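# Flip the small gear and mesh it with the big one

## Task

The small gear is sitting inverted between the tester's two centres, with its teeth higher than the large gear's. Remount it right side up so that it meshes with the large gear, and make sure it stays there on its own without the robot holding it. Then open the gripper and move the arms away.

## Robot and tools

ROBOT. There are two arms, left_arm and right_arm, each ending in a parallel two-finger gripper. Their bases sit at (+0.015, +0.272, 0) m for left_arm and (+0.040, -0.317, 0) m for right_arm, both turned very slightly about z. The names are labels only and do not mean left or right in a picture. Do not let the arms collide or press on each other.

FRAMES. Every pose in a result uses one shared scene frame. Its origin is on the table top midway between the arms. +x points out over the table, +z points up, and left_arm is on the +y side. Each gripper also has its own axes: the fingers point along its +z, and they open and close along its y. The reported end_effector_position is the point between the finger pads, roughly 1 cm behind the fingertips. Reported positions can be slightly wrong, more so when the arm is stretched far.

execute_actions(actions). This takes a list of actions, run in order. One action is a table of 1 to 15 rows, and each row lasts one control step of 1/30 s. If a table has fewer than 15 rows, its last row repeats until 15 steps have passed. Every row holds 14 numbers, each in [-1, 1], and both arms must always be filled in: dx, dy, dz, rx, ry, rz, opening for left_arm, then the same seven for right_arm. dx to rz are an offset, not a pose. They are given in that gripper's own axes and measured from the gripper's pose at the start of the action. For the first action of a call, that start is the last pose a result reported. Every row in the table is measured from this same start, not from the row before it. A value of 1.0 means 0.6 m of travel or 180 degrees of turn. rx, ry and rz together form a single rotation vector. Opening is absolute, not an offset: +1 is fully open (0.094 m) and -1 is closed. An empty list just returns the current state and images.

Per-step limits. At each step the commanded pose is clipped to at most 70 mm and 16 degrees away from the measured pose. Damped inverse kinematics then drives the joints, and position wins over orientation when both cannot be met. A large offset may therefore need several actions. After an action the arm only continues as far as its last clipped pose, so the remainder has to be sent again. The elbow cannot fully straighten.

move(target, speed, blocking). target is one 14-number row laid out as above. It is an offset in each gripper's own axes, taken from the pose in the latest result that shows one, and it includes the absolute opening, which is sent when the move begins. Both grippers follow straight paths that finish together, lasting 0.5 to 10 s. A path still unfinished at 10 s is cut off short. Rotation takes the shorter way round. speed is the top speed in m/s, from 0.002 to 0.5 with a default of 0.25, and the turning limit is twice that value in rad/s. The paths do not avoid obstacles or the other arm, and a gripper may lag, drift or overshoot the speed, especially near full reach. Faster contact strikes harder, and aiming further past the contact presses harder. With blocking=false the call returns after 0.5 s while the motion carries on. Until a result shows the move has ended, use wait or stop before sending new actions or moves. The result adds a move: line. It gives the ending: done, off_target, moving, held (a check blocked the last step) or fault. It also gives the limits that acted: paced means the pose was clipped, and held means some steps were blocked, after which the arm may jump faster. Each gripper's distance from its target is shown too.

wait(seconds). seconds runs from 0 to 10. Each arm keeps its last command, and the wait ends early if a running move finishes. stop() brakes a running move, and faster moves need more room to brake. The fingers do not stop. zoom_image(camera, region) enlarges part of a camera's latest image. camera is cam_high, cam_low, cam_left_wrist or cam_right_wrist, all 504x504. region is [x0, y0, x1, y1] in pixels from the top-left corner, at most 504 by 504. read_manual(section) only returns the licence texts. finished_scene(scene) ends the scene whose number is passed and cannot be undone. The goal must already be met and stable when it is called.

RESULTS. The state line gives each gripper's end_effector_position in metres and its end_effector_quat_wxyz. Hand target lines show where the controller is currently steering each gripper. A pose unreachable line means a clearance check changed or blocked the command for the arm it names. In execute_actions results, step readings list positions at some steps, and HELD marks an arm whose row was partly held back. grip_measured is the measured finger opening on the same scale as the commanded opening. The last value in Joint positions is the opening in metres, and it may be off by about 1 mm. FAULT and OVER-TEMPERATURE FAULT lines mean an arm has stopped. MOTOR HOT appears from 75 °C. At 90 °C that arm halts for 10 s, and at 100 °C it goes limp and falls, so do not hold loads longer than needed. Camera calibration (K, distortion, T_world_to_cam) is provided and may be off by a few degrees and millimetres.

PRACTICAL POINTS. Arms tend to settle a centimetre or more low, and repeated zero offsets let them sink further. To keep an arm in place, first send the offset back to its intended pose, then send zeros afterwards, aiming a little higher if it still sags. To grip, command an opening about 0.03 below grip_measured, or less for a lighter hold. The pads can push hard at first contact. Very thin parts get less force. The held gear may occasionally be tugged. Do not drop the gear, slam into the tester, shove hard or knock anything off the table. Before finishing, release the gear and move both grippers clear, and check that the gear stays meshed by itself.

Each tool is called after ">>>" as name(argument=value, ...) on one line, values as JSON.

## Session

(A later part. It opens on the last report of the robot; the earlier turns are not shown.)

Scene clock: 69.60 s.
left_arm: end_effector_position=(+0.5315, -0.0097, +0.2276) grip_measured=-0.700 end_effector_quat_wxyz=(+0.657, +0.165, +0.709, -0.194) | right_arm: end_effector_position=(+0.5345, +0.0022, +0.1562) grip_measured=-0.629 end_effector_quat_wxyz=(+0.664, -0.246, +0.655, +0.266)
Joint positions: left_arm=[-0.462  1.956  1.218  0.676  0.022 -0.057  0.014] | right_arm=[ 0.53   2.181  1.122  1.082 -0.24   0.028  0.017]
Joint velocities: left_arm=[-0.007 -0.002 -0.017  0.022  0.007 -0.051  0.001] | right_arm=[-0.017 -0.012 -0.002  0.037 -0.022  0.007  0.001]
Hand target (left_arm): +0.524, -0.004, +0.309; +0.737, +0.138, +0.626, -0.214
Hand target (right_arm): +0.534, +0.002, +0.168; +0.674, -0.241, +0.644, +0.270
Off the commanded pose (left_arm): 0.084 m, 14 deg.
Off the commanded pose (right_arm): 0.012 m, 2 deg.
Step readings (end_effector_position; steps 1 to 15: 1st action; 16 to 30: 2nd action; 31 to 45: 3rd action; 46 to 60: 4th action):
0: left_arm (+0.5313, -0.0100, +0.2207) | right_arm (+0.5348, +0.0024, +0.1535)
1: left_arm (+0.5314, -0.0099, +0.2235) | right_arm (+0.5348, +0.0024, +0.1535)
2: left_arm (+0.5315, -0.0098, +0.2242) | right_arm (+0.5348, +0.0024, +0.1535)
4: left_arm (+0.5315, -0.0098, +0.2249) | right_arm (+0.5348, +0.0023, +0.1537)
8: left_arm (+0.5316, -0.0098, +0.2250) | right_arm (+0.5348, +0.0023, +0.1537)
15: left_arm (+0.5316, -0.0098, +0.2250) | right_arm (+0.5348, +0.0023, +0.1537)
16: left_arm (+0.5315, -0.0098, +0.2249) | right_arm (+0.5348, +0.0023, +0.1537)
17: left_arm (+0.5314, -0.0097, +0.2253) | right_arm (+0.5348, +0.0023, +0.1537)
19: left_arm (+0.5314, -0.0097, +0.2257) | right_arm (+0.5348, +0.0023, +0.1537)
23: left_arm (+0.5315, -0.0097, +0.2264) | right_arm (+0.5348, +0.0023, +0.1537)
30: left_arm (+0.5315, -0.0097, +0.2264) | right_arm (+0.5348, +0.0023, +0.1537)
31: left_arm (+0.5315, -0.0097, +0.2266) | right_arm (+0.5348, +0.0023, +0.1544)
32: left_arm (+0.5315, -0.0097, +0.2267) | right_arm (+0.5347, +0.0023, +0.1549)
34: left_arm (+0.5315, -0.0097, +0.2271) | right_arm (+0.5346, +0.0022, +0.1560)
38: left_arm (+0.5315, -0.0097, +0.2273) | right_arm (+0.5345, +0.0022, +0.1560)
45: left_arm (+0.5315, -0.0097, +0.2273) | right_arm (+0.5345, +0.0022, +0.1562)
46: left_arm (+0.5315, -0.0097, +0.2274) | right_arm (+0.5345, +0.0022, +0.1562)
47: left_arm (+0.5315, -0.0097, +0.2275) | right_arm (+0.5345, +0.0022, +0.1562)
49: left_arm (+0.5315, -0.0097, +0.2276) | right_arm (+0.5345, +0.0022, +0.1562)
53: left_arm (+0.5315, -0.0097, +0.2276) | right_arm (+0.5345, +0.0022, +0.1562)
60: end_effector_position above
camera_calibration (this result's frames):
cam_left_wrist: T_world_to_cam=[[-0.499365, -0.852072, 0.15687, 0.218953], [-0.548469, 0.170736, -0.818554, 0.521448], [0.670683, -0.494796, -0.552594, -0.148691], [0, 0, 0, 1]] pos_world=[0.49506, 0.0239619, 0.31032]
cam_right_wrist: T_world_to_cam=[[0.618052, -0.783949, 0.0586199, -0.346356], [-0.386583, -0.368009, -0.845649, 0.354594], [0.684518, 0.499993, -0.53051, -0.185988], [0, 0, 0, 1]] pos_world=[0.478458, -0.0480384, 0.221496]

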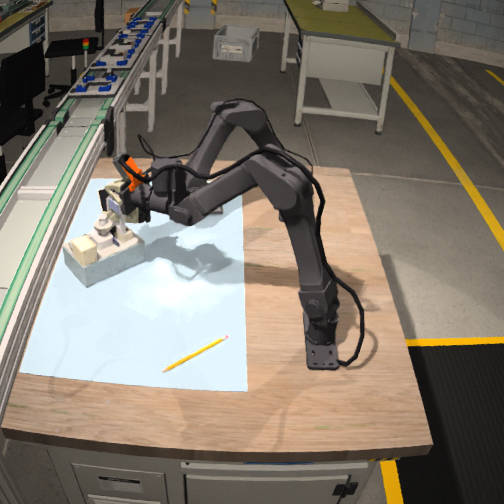

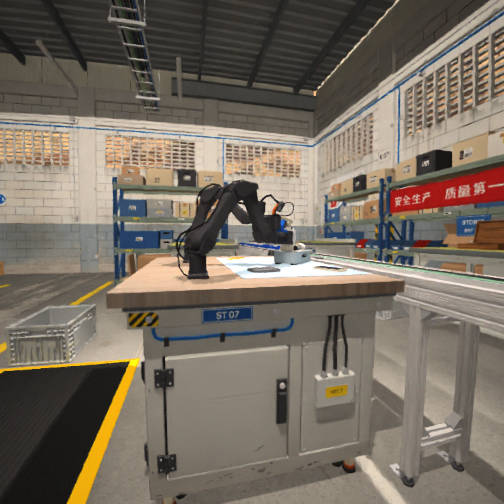

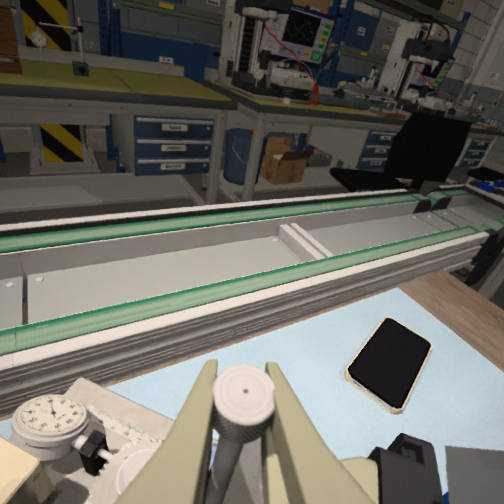

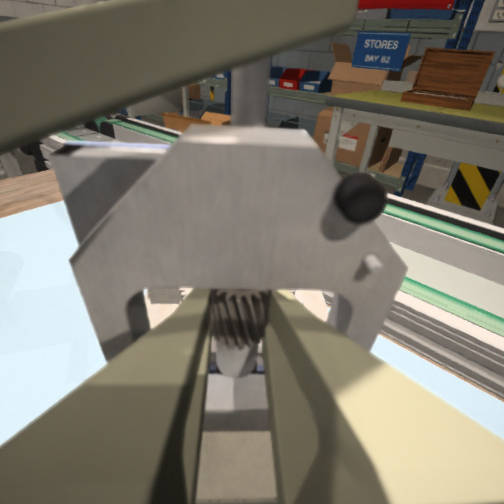

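>>> execute_actions(actions=[[[-0.2,-0.01,-0.035,0,-0.12,0,-0.76, -0.02,0,0,0,0,0,-0.67]],[[-0.2,-0.01,-0.035,0,-0.12,0,-0.76, -0.02,0,0,0,0,0,-0.67]]])

Scene clock: 70.73 s.
left_arm: end_effector_position=(+0.5302, -0.0087, +0.2347) grip_measured=-0.700 end_effector_quat_wxyz=(+0.671, +0.161, +0.696, -0.198) | right_arm: end_effector_position=(+0.5342, +0.0020, +0.1551) grip_measured=-0.629 end_effector_quat_wxyz=(+0.656, -0.246, +0.663, +0.265)
Joint positions: left_arm=[-0.462  1.955  1.203  0.732  0.02  -0.059  0.014] | right_arm=[ 0.53   2.168  1.122  1.046 -0.24   0.028  0.017]
Joint velocities: left_arm=[ 0.002 -0.007 -0.012  0.051  0.007 -0.037 -0.001] | right_arm=[-0.032  0.007  0.012 -0.051  0.037 -0.051 -0.   ]
Hand target (left_arm): +0.516, +0.002, +0.323; +0.757, +0.131, +0.602, -0.219
Hand target (right_arm): +0.534, +0.002, +0.167; +0.659, -0.246, +0.660, +0.265
Off the commanded pose (left_arm): 0.121 m, 21 deg; position and orientation clipped at the last step of the last action.
Off the commanded pose (right_arm): 0.012 m, 0 deg.
Step readings (end_effector_position; steps 1 to 15: 1st action; 16 to 30: 2nd action):
0: left_arm (+0.5315, -0.0097, +0.2276) | right_arm (+0.5345, +0.0022, +0.1562)
1: left_arm (+0.5311, -0.0095, +0.2278) | right_arm (+0.5345, +0.0022, +0.1553)
2: left_arm (+0.5308, -0.0093, +0.2283) | right_arm (+0.5345, +0.0021, +0.1550)
4: left_arm (+0.5308, -0.0091, +0.2299) | right_arm (+0.5344, +0.0021, +0.1547)
8: left_arm (+0.5309, -0.0091, +0.2332) | right_arm (+0.5344, +0.0021, +0.1547)
15: left_arm (+0.5309, -0.0092, +0.2344) | right_arm (+0.5344, +0.0021, +0.1546)
16: left_arm (+0.5308, -0.0091, +0.2339) | right_arm (+0.5344, +0.0021, +0.1545)
17: left_arm (+0.5306, -0.0090, +0.2342) | right_arm (+0.5343, +0.0021, +0.1548)
19: left_arm (+0.5305, -0.0089, +0.2343) | right_arm (+0.5342, +0.0020, +0.1550)
23: left_arm (+0.5304, -0.0088, +0.2344) | right_arm (+0.5342, +0.0020, +0.1550)
30: end_effector_position above
camera_calibration (this result's frames):
cam_left_wrist: T_world_to_cam=[[-0.503553, -0.849552, 0.157152, 0.22022], [-0.519395, 0.152317, -0.84085, 0.516071], [0.690408, -0.505036, -0.517953, -0.162057], [0, 0, 0, 1]] pos_world=[0.490823, 0.0266374, 0.315393]
cam_right_wrist: T_world_to_cam=[[0.619154, -0.783347, 0.0549081, -0.346241], [-0.402897, -0.376909, -0.834035, 0.360412], [0.674034, 0.494274, -0.548973, -0.177745], [0, 0, 0, 1]] pos_world=[0.479392, -0.0475294, 0.222031]

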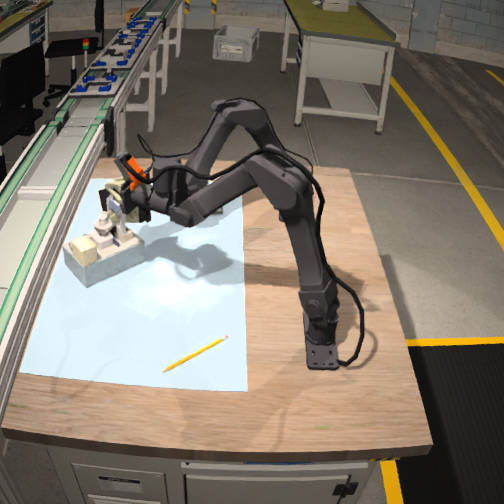

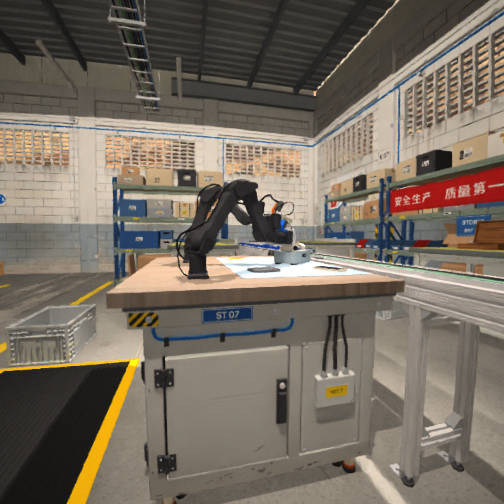

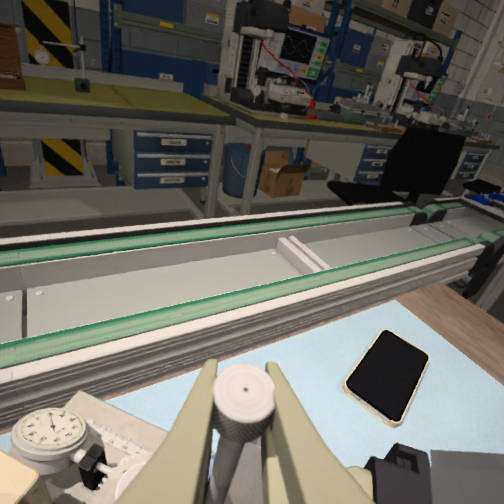

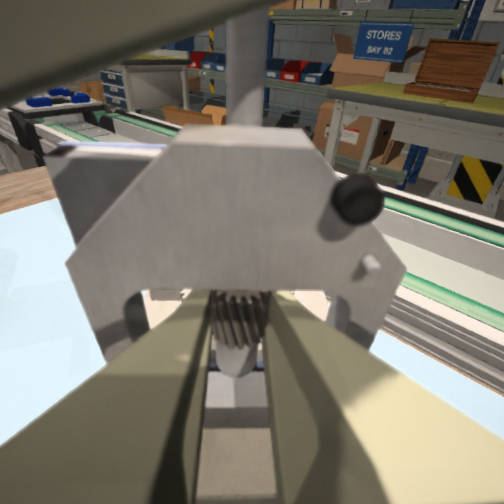

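>>> execute_actions(actions=[[[-0.2,-0.01,-0.03,0,-0.1,0,-0.76, -0.03,0,0,0,-0.02,0,-0.67]]])

Scene clock: 71.33 s.
left_arm: end_effector_position=(+0.5303, -0.0087, +0.2349) grip_measured=-0.700 end_effector_quat_wxyz=(+0.672, +0.161, +0.696, -0.198) | right_arm: end_effector_position=(+0.5341, +0.0019, +0.1618) grip_measured=-0.629 end_effector_quat_wxyz=(+0.665, -0.243, +0.654, +0.268)
Joint positions: left_arm=[-0.462  1.955  1.203  0.733  0.02  -0.059  0.014] | right_arm=[ 0.53   2.168  1.122  1.074 -0.24   0.034  0.017]
Joint velocities: left_arm=[ 0.002 -0.012 -0.007 -0.037  0.007  0.007  0.   ] | right_arm=[ 0.012  0.007  0.002 -0.051 -0.022  0.051 -0.001]
Hand target (left_arm): +0.517, +0.002, +0.323; +0.757, +0.131, +0.602, -0.219
Hand target (right_arm): +0.534, +0.002, +0.173; +0.676, -0.238, +0.642, +0.272
Off the commanded pose (left_arm): 0.121 m, 18 deg; position and orientation clipped at the last step of the last action.
Off the commanded pose (right_arm): 0.011 m, 2 deg.
Step readings (end_effector_position):
0: left_arm (+0.5302, -0.0087, +0.2348) | right_arm (+0.5342, +0.0020, +0.1551)
1: left_arm (+0.5303, -0.0086, +0.2348) | right_arm (+0.5342, +0.0020, +0.1562)
2: left_arm (+0.5303, -0.0087, +0.2349) | right_arm (+0.5342, +0.0020, +0.1571)
4: left_arm (+0.5303, -0.0087, +0.2349) | right_arm (+0.5341, +0.0020, +0.1589)
8: left_arm (+0.5303, -0.0087, +0.2349) | right_arm (+0.5341, +0.0019, +0.1609)
15: end_effector_position above
camera_calibration (this result's frames):
cam_left_wrist: T_world_to_cam=[[-0.503299, -0.849639, 0.157491, 0.220043], [-0.519044, 0.151537, -0.841207, 0.516132], [0.690857, -0.505123, -0.517269, -0.162354], [0, 0, 0, 1]] pos_world=[0.490806, 0.0267348, 0.315539]
cam_right_wrist: T_world_to_cam=[[0.618136, -0.784253, 0.0534359, -0.345809], [-0.386041, -0.362082, -0.848451, 0.359244], [0.684748, 0.50383, -0.52657, -0.183365], [0, 0, 0, 1]] pos_world=[0.477999, -0.0487412, 0.226725]

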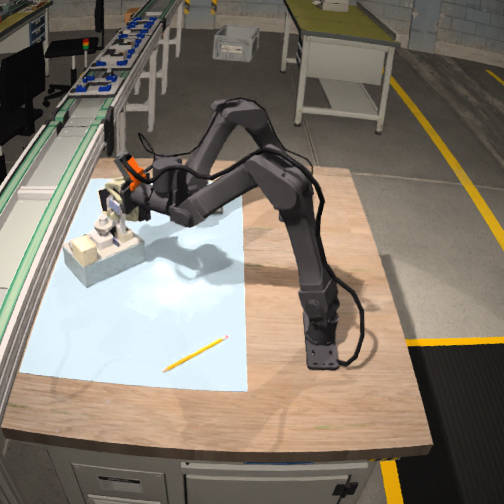

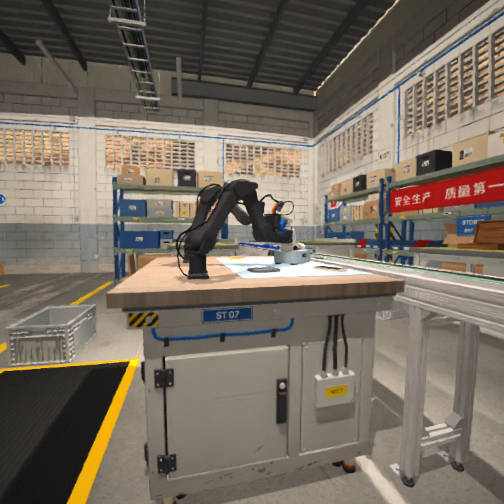

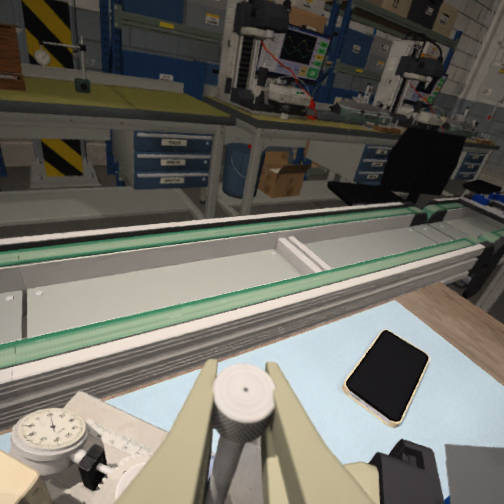

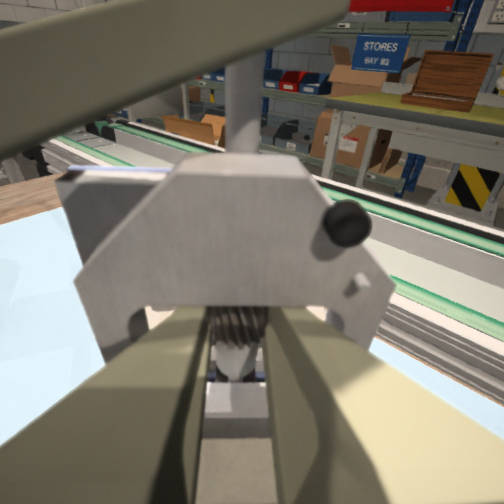

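Lifted 8 mm. Retreat in steps.

>>> execute_actions(actions=[[[-0.2,-0.01,-0.03,0,-0.1,0,-0.76, -0.012,0,-0.035,0,-0.005,0,-0.67]],[[-0.2,-0.01,-0.03,0,-0.1,0,-0.76, -0.012,0,-0.035,0,-0.005,0,-0.67]]])

Scene clock: 72.50 s.
left_arm: end_effector_position=(+0.5304, -0.0085, +0.2364) grip_measured=-0.700 end_effector_quat_wxyz=(+0.674, +0.160, +0.694, -0.199) | right_arm: end_effector_position=(+0.5036, -0.0134, +0.1405) grip_measured=-0.629 end_effector_quat_wxyz=(+0.644, -0.248, +0.672, +0.268)
Joint positions: left_arm=[-0.462  1.955  1.203  0.739  0.019 -0.06   0.014] | right_arm=[ 0.53   2.104  0.956  1.122 -0.249  0.034  0.017]
Joint velocities: left_arm=[-0.012 -0.002 -0.007 -0.007 -0.037  0.007 -0.002] | right_arm=[-0.007 -0.002  0.002  0.007 -0.022 -0.081  0.   ]
Hand target (left_arm): +0.516, +0.002, +0.325; +0.759, +0.129, +0.600, -0.220
Hand target (right_arm): +0.504, -0.020, +0.158; +0.661, -0.244, +0.657, +0.269
Off the commanded pose (left_arm): 0.121 m, 18 deg; position and orientation clipped at the last step of the last action.
Off the commanded pose (right_arm): 0.019 m, 3 deg.
Step readings (end_effector_position; steps 1 to 15: 1st action; 16 to 30: 2nd action):
0: left_arm (+0.5303, -0.0087, +0.2350) | right_arm (+0.5341, +0.0019, +0.1619)
1: left_arm (+0.5303, -0.0087, +0.2351) | right_arm (+0.5325, +0.0012, +0.1608)
2: left_arm (+0.5304, -0.0085, +0.2358) | right_arm (+0.5287, -0.0006, +0.1577)
4: left_arm (+0.5304, -0.0085, +0.2364) | right_arm (+0.5220, -0.0043, +0.1511)
8: left_arm (+0.5304, -0.0085, +0.2364) | right_arm (+0.5195, -0.0057, +0.1512)
15: left_arm (+0.5304, -0.0085, +0.2364) | right_arm (+0.5194, -0.0057, +0.1511)
16: left_arm (+0.5304, -0.0085, +0.2364) | right_arm (+0.5180, -0.0065, +0.1506)
17: left_arm (+0.5304, -0.0085, +0.2364) | right_arm (+0.5143, -0.0085, +0.1504)
19: left_arm (+0.5304, -0.0085, +0.2364) | right_arm (+0.5076, -0.0117, +0.1470)
23: left_arm (+0.5304, -0.0085, +0.2364) | right_arm (+0.5037, -0.0134, +0.1405)
30: end_effector_position above
camera_calibration (this result's frames):
cam_left_wrist: T_world_to_cam=[[-0.503086, -0.84974, 0.157624, 0.219876], [-0.515124, 0.148387, -0.844174, 0.515962], [0.693939, -0.505888, -0.512373, -0.164418], [0, 0, 0, 1]] pos_world=[0.490497, 0.0270991, 0.316661]
cam_right_wrist: T_world_to_cam=[[0.626731, -0.777992, 0.0440169, -0.340817], [-0.422988, -0.387102, -0.819288, 0.338011], [0.654438, 0.494854, -0.57169, -0.144513], [0, 0, 0, 1]] pos_world=[0.45115, -0.0627951, 0.209314]

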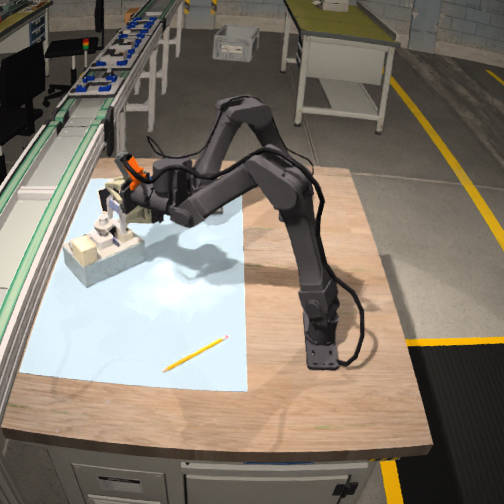

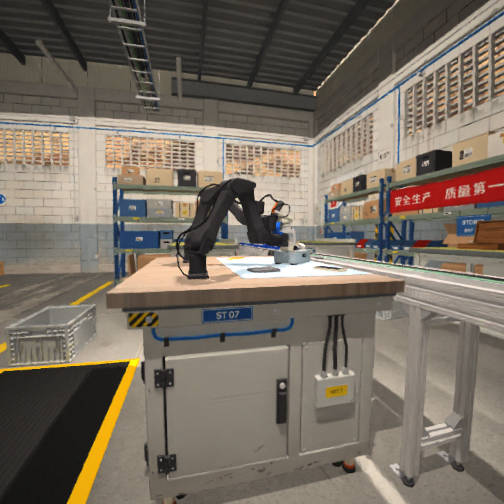

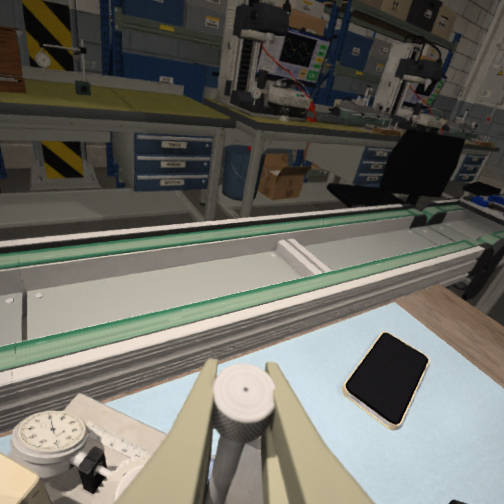

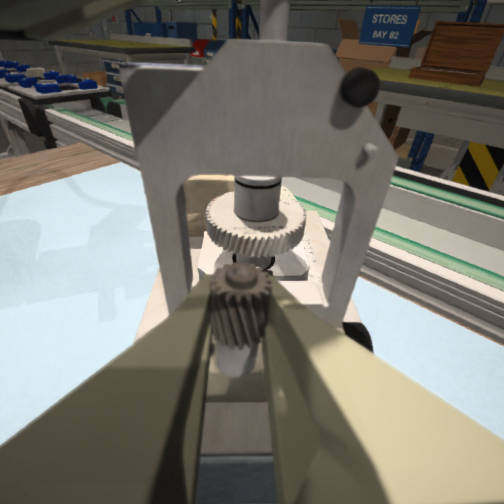

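>>> move(target=[-0.03,0,0,0,0,0,-0.74, -0.03,0,-0.08,0,0,0,-0.67], speed=0.1)

>>> move(target=[0,0,0,0,0,0,-0.74, 0.07,0.045,-0.23,0.385,0.385,0.385,-0.67], speed=0.3)

Scene clock: 74.27 s.
left_arm: end_effector_position=(+0.5310, -0.0096, +0.2184) grip_measured=-0.700 end_effector_quat_wxyz=(+0.649, +0.168, +0.716, -0.192) | right_arm: end_effector_position=(+0.4716, -0.0412, +0.1507) grip_measured=-0.629 end_effector_quat_wxyz=(+0.637, -0.248, +0.679, +0.267)
Joint positions: left_arm=[-0.462  1.963  1.211  0.67   0.023 -0.056  0.014] | right_arm=[ 0.503  1.947  0.779  1.12  -0.276  0.034  0.017]
Joint velocities: left_arm=[ 0.002  0.007 -0.007 -0.007 -0.066  0.007 -0.001] | right_arm=[-0.002 -0.012 -0.002  0.037  0.022  0.066  0.001]
Hand target (left_arm): +0.530, -0.007, +0.254; +0.674, +0.160, +0.694, -0.199
Hand target (right_arm): +0.470, -0.046, +0.160; +0.645, -0.248, +0.672, +0.267
Off the commanded pose (left_arm): 0.036 m, 4 deg.
Off the commanded pose (right_arm): 0.011 m, 1 deg.
move: off_target (left_arm, right_arm)
camera_calibration (this result's frames):
cam_left_wrist: T_world_to_cam=[[-0.497279, -0.853425, 0.156141, 0.219281], [-0.563003, 0.180498, -0.806504, 0.518825], [0.660107, -0.488965, -0.570238, -0.143859], [0, 0, 0, 1]] pos_world=[0.496106, 0.0231511, 0.302162]
cam_right_wrist: T_world_to_cam=[[0.627507, -0.777633, 0.0390154, -0.342357], [-0.438468, -0.39434, -0.807615, 0.327313], [0.643413, 0.489677, -0.588418, -0.0964704], [0, 0, 0, 1]] pos_world=[0.420419, -0.0899163, 0.220935]

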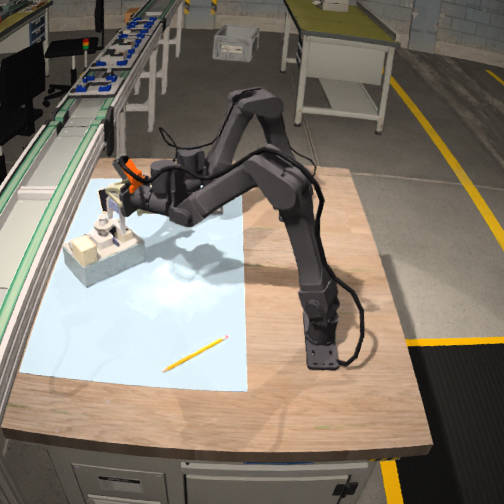

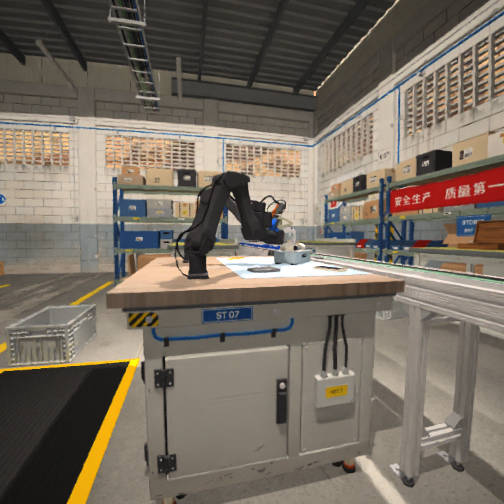

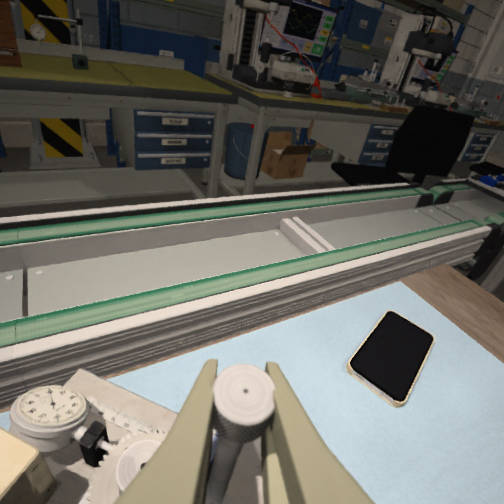

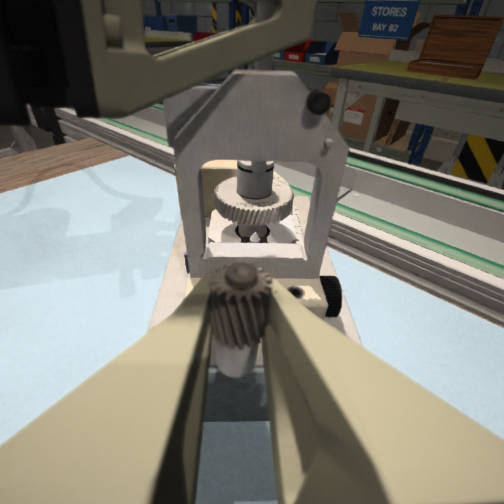

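Scene clock: 78.40 s.
left_arm: end_effector_position=(+0.5311, -0.0096, +0.2180) grip_measured=-0.700 end_effector_quat_wxyz=(+0.649, +0.168, +0.717, -0.192) | right_arm: end_effector_position=(+0.3454, -0.1152, +0.1074) grip_measured=-0.628 end_effector_quat_wxyz=(-0.029, +0.392, +0.919, -0.021)
Joint positions: left_arm=[-0.462  1.964  1.211  0.67   0.023 -0.055  0.014] | right_arm=[ 0.6    2.005  1.753 -1.387 -0.025  1.374  0.017]
Joint velocities: left_arm=[ 0.012  0.002 -0.002  0.037  0.022  0.022  0.   ] | right_arm=[-0.012  0.012 -0.007 -0.066  0.095 -0.022 -0.001]
Hand target (left_arm): +0.531, -0.010, +0.218; +0.650, +0.168, +0.716, -0.192
Hand target (right_arm): +0.351, -0.115, +0.115; -0.027, +0.401, +0.915, -0.013
Off the commanded pose (left_arm): 0.000 m, 0 deg.
Off the commanded pose (right_arm): 0.010 m, 2 deg.
move: done
camera_calibration (this result's frames):
cam_left_wrist: T_world_to_cam=[[-0.497231, -0.853517, 0.15579, 0.219401], [-0.563387, 0.181074, -0.806106, 0.518642], [0.659816, -0.488591, -0.570896, -0.143866], [0, 0, 0, 1]] pos_world=[0.496214, 0.0230582, 0.301767]
cam_right_wrist: T_world_to_cam=[[-0.653343, -0.745954, 0.129211, 0.117275], [-0.558145, 0.589921, 0.583496, 0.213215], [-0.511486, 0.309104, -0.801771, 0.396506], [0, 0, 0, 1]] pos_world=[0.398433, -0.16086, 0.178343]

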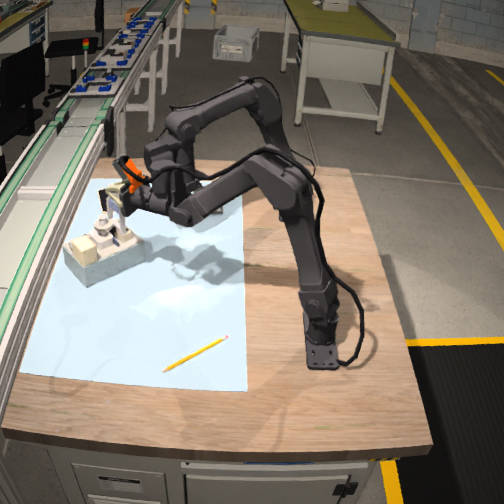

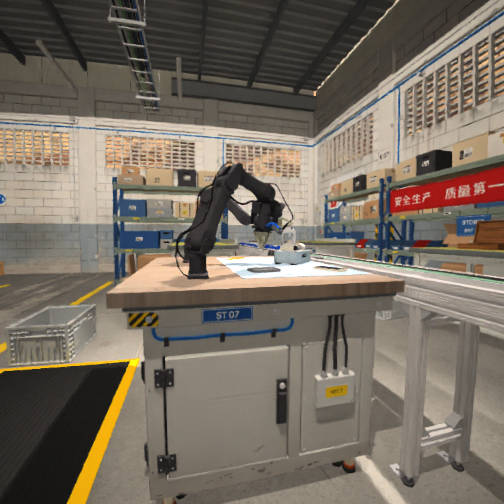

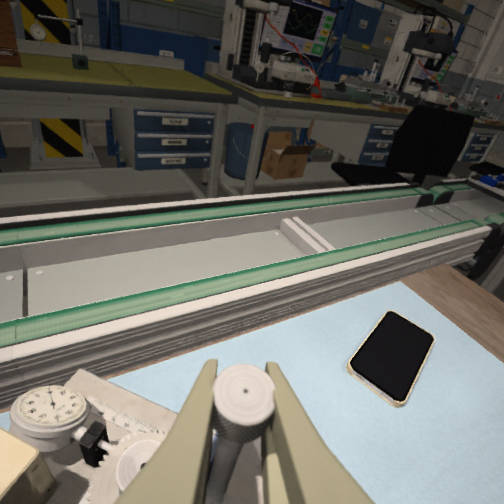

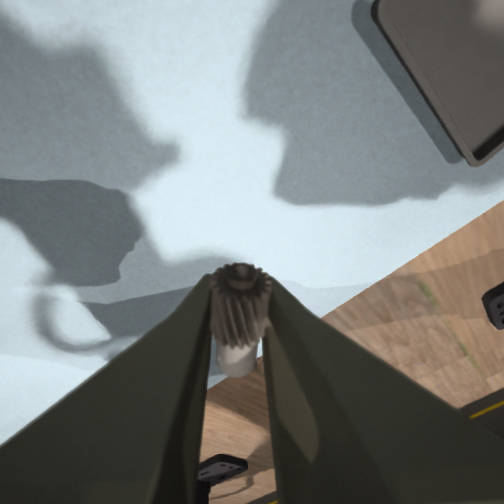

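>>> move(target=[0,0,0,0,0,0,-0.74, 0,0,0.15,0,0,0,-0.67], speed=0.06)

Scene clock: 81.67 s.
left_arm: end_effector_position=(+0.5311, -0.0096, +0.2180) grip_measured=-0.700 end_effector_quat_wxyz=(+0.649, +0.168, +0.717, -0.192) | right_arm: end_effector_position=(+0.3398, -0.1186, +0.0202) grip_measured=-0.628 end_effector_quat_wxyz=(-0.031, +0.392, +0.919, -0.022)
Joint positions: left_arm=[-0.462  1.964  1.211  0.67   0.023 -0.055  0.014] | right_arm=[ 0.6    2.044  1.457 -1.055 -0.025  1.375  0.017]
Joint velocities: left_arm=[ 0.007 -0.007 -0.002 -0.022 -0.022 -0.022 -0.001] | right_arm=[-0.027 -0.012 -0.002 -0.066 -0.022  0.037 -0.   ]
Hand target (left_arm): +0.531, -0.010, +0.218; +0.649, +0.168, +0.717, -0.192
Hand target (right_arm): +0.338, -0.117, +0.018; -0.030, +0.392, +0.919, -0.021
Off the commanded pose (left_arm): 0.000 m, 0 deg.
Off the commanded pose (right_arm): 0.003 m, 0 deg.
move: done
camera_calibration (this result's frames):
cam_left_wrist: T_world_to_cam=[[-0.497231, -0.853517, 0.15579, 0.219401], [-0.563387, 0.181074, -0.806106, 0.518642], [0.659816, -0.488591, -0.570896, -0.143866], [0, 0, 0, 1]] pos_world=[0.496214, 0.0230582, 0.301767]
cam_right_wrist: T_world_to_cam=[[-0.653278, -0.745536, 0.131924, 0.122348], [-0.556151, 0.590765, 0.584545, 0.26239], [-0.513735, 0.3085, -0.800565, 0.325477], [0, 0, 0, 1]] pos_world=[0.393065, -0.164206, 0.0910463]

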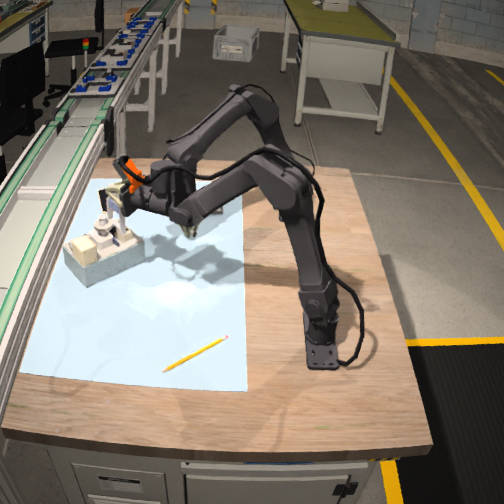

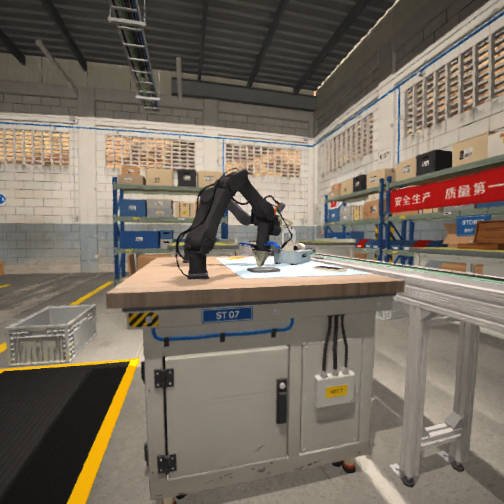

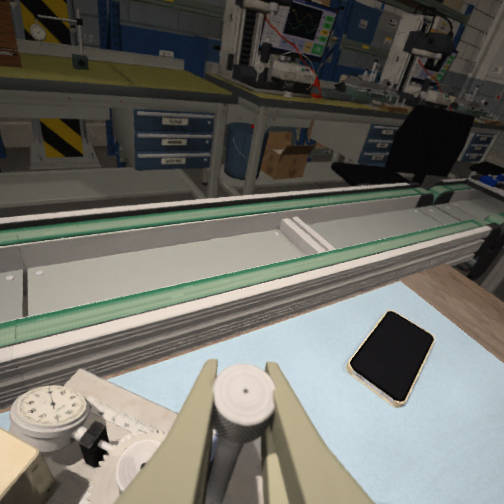

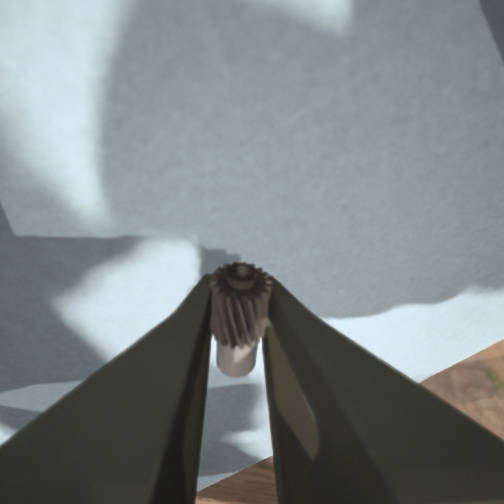

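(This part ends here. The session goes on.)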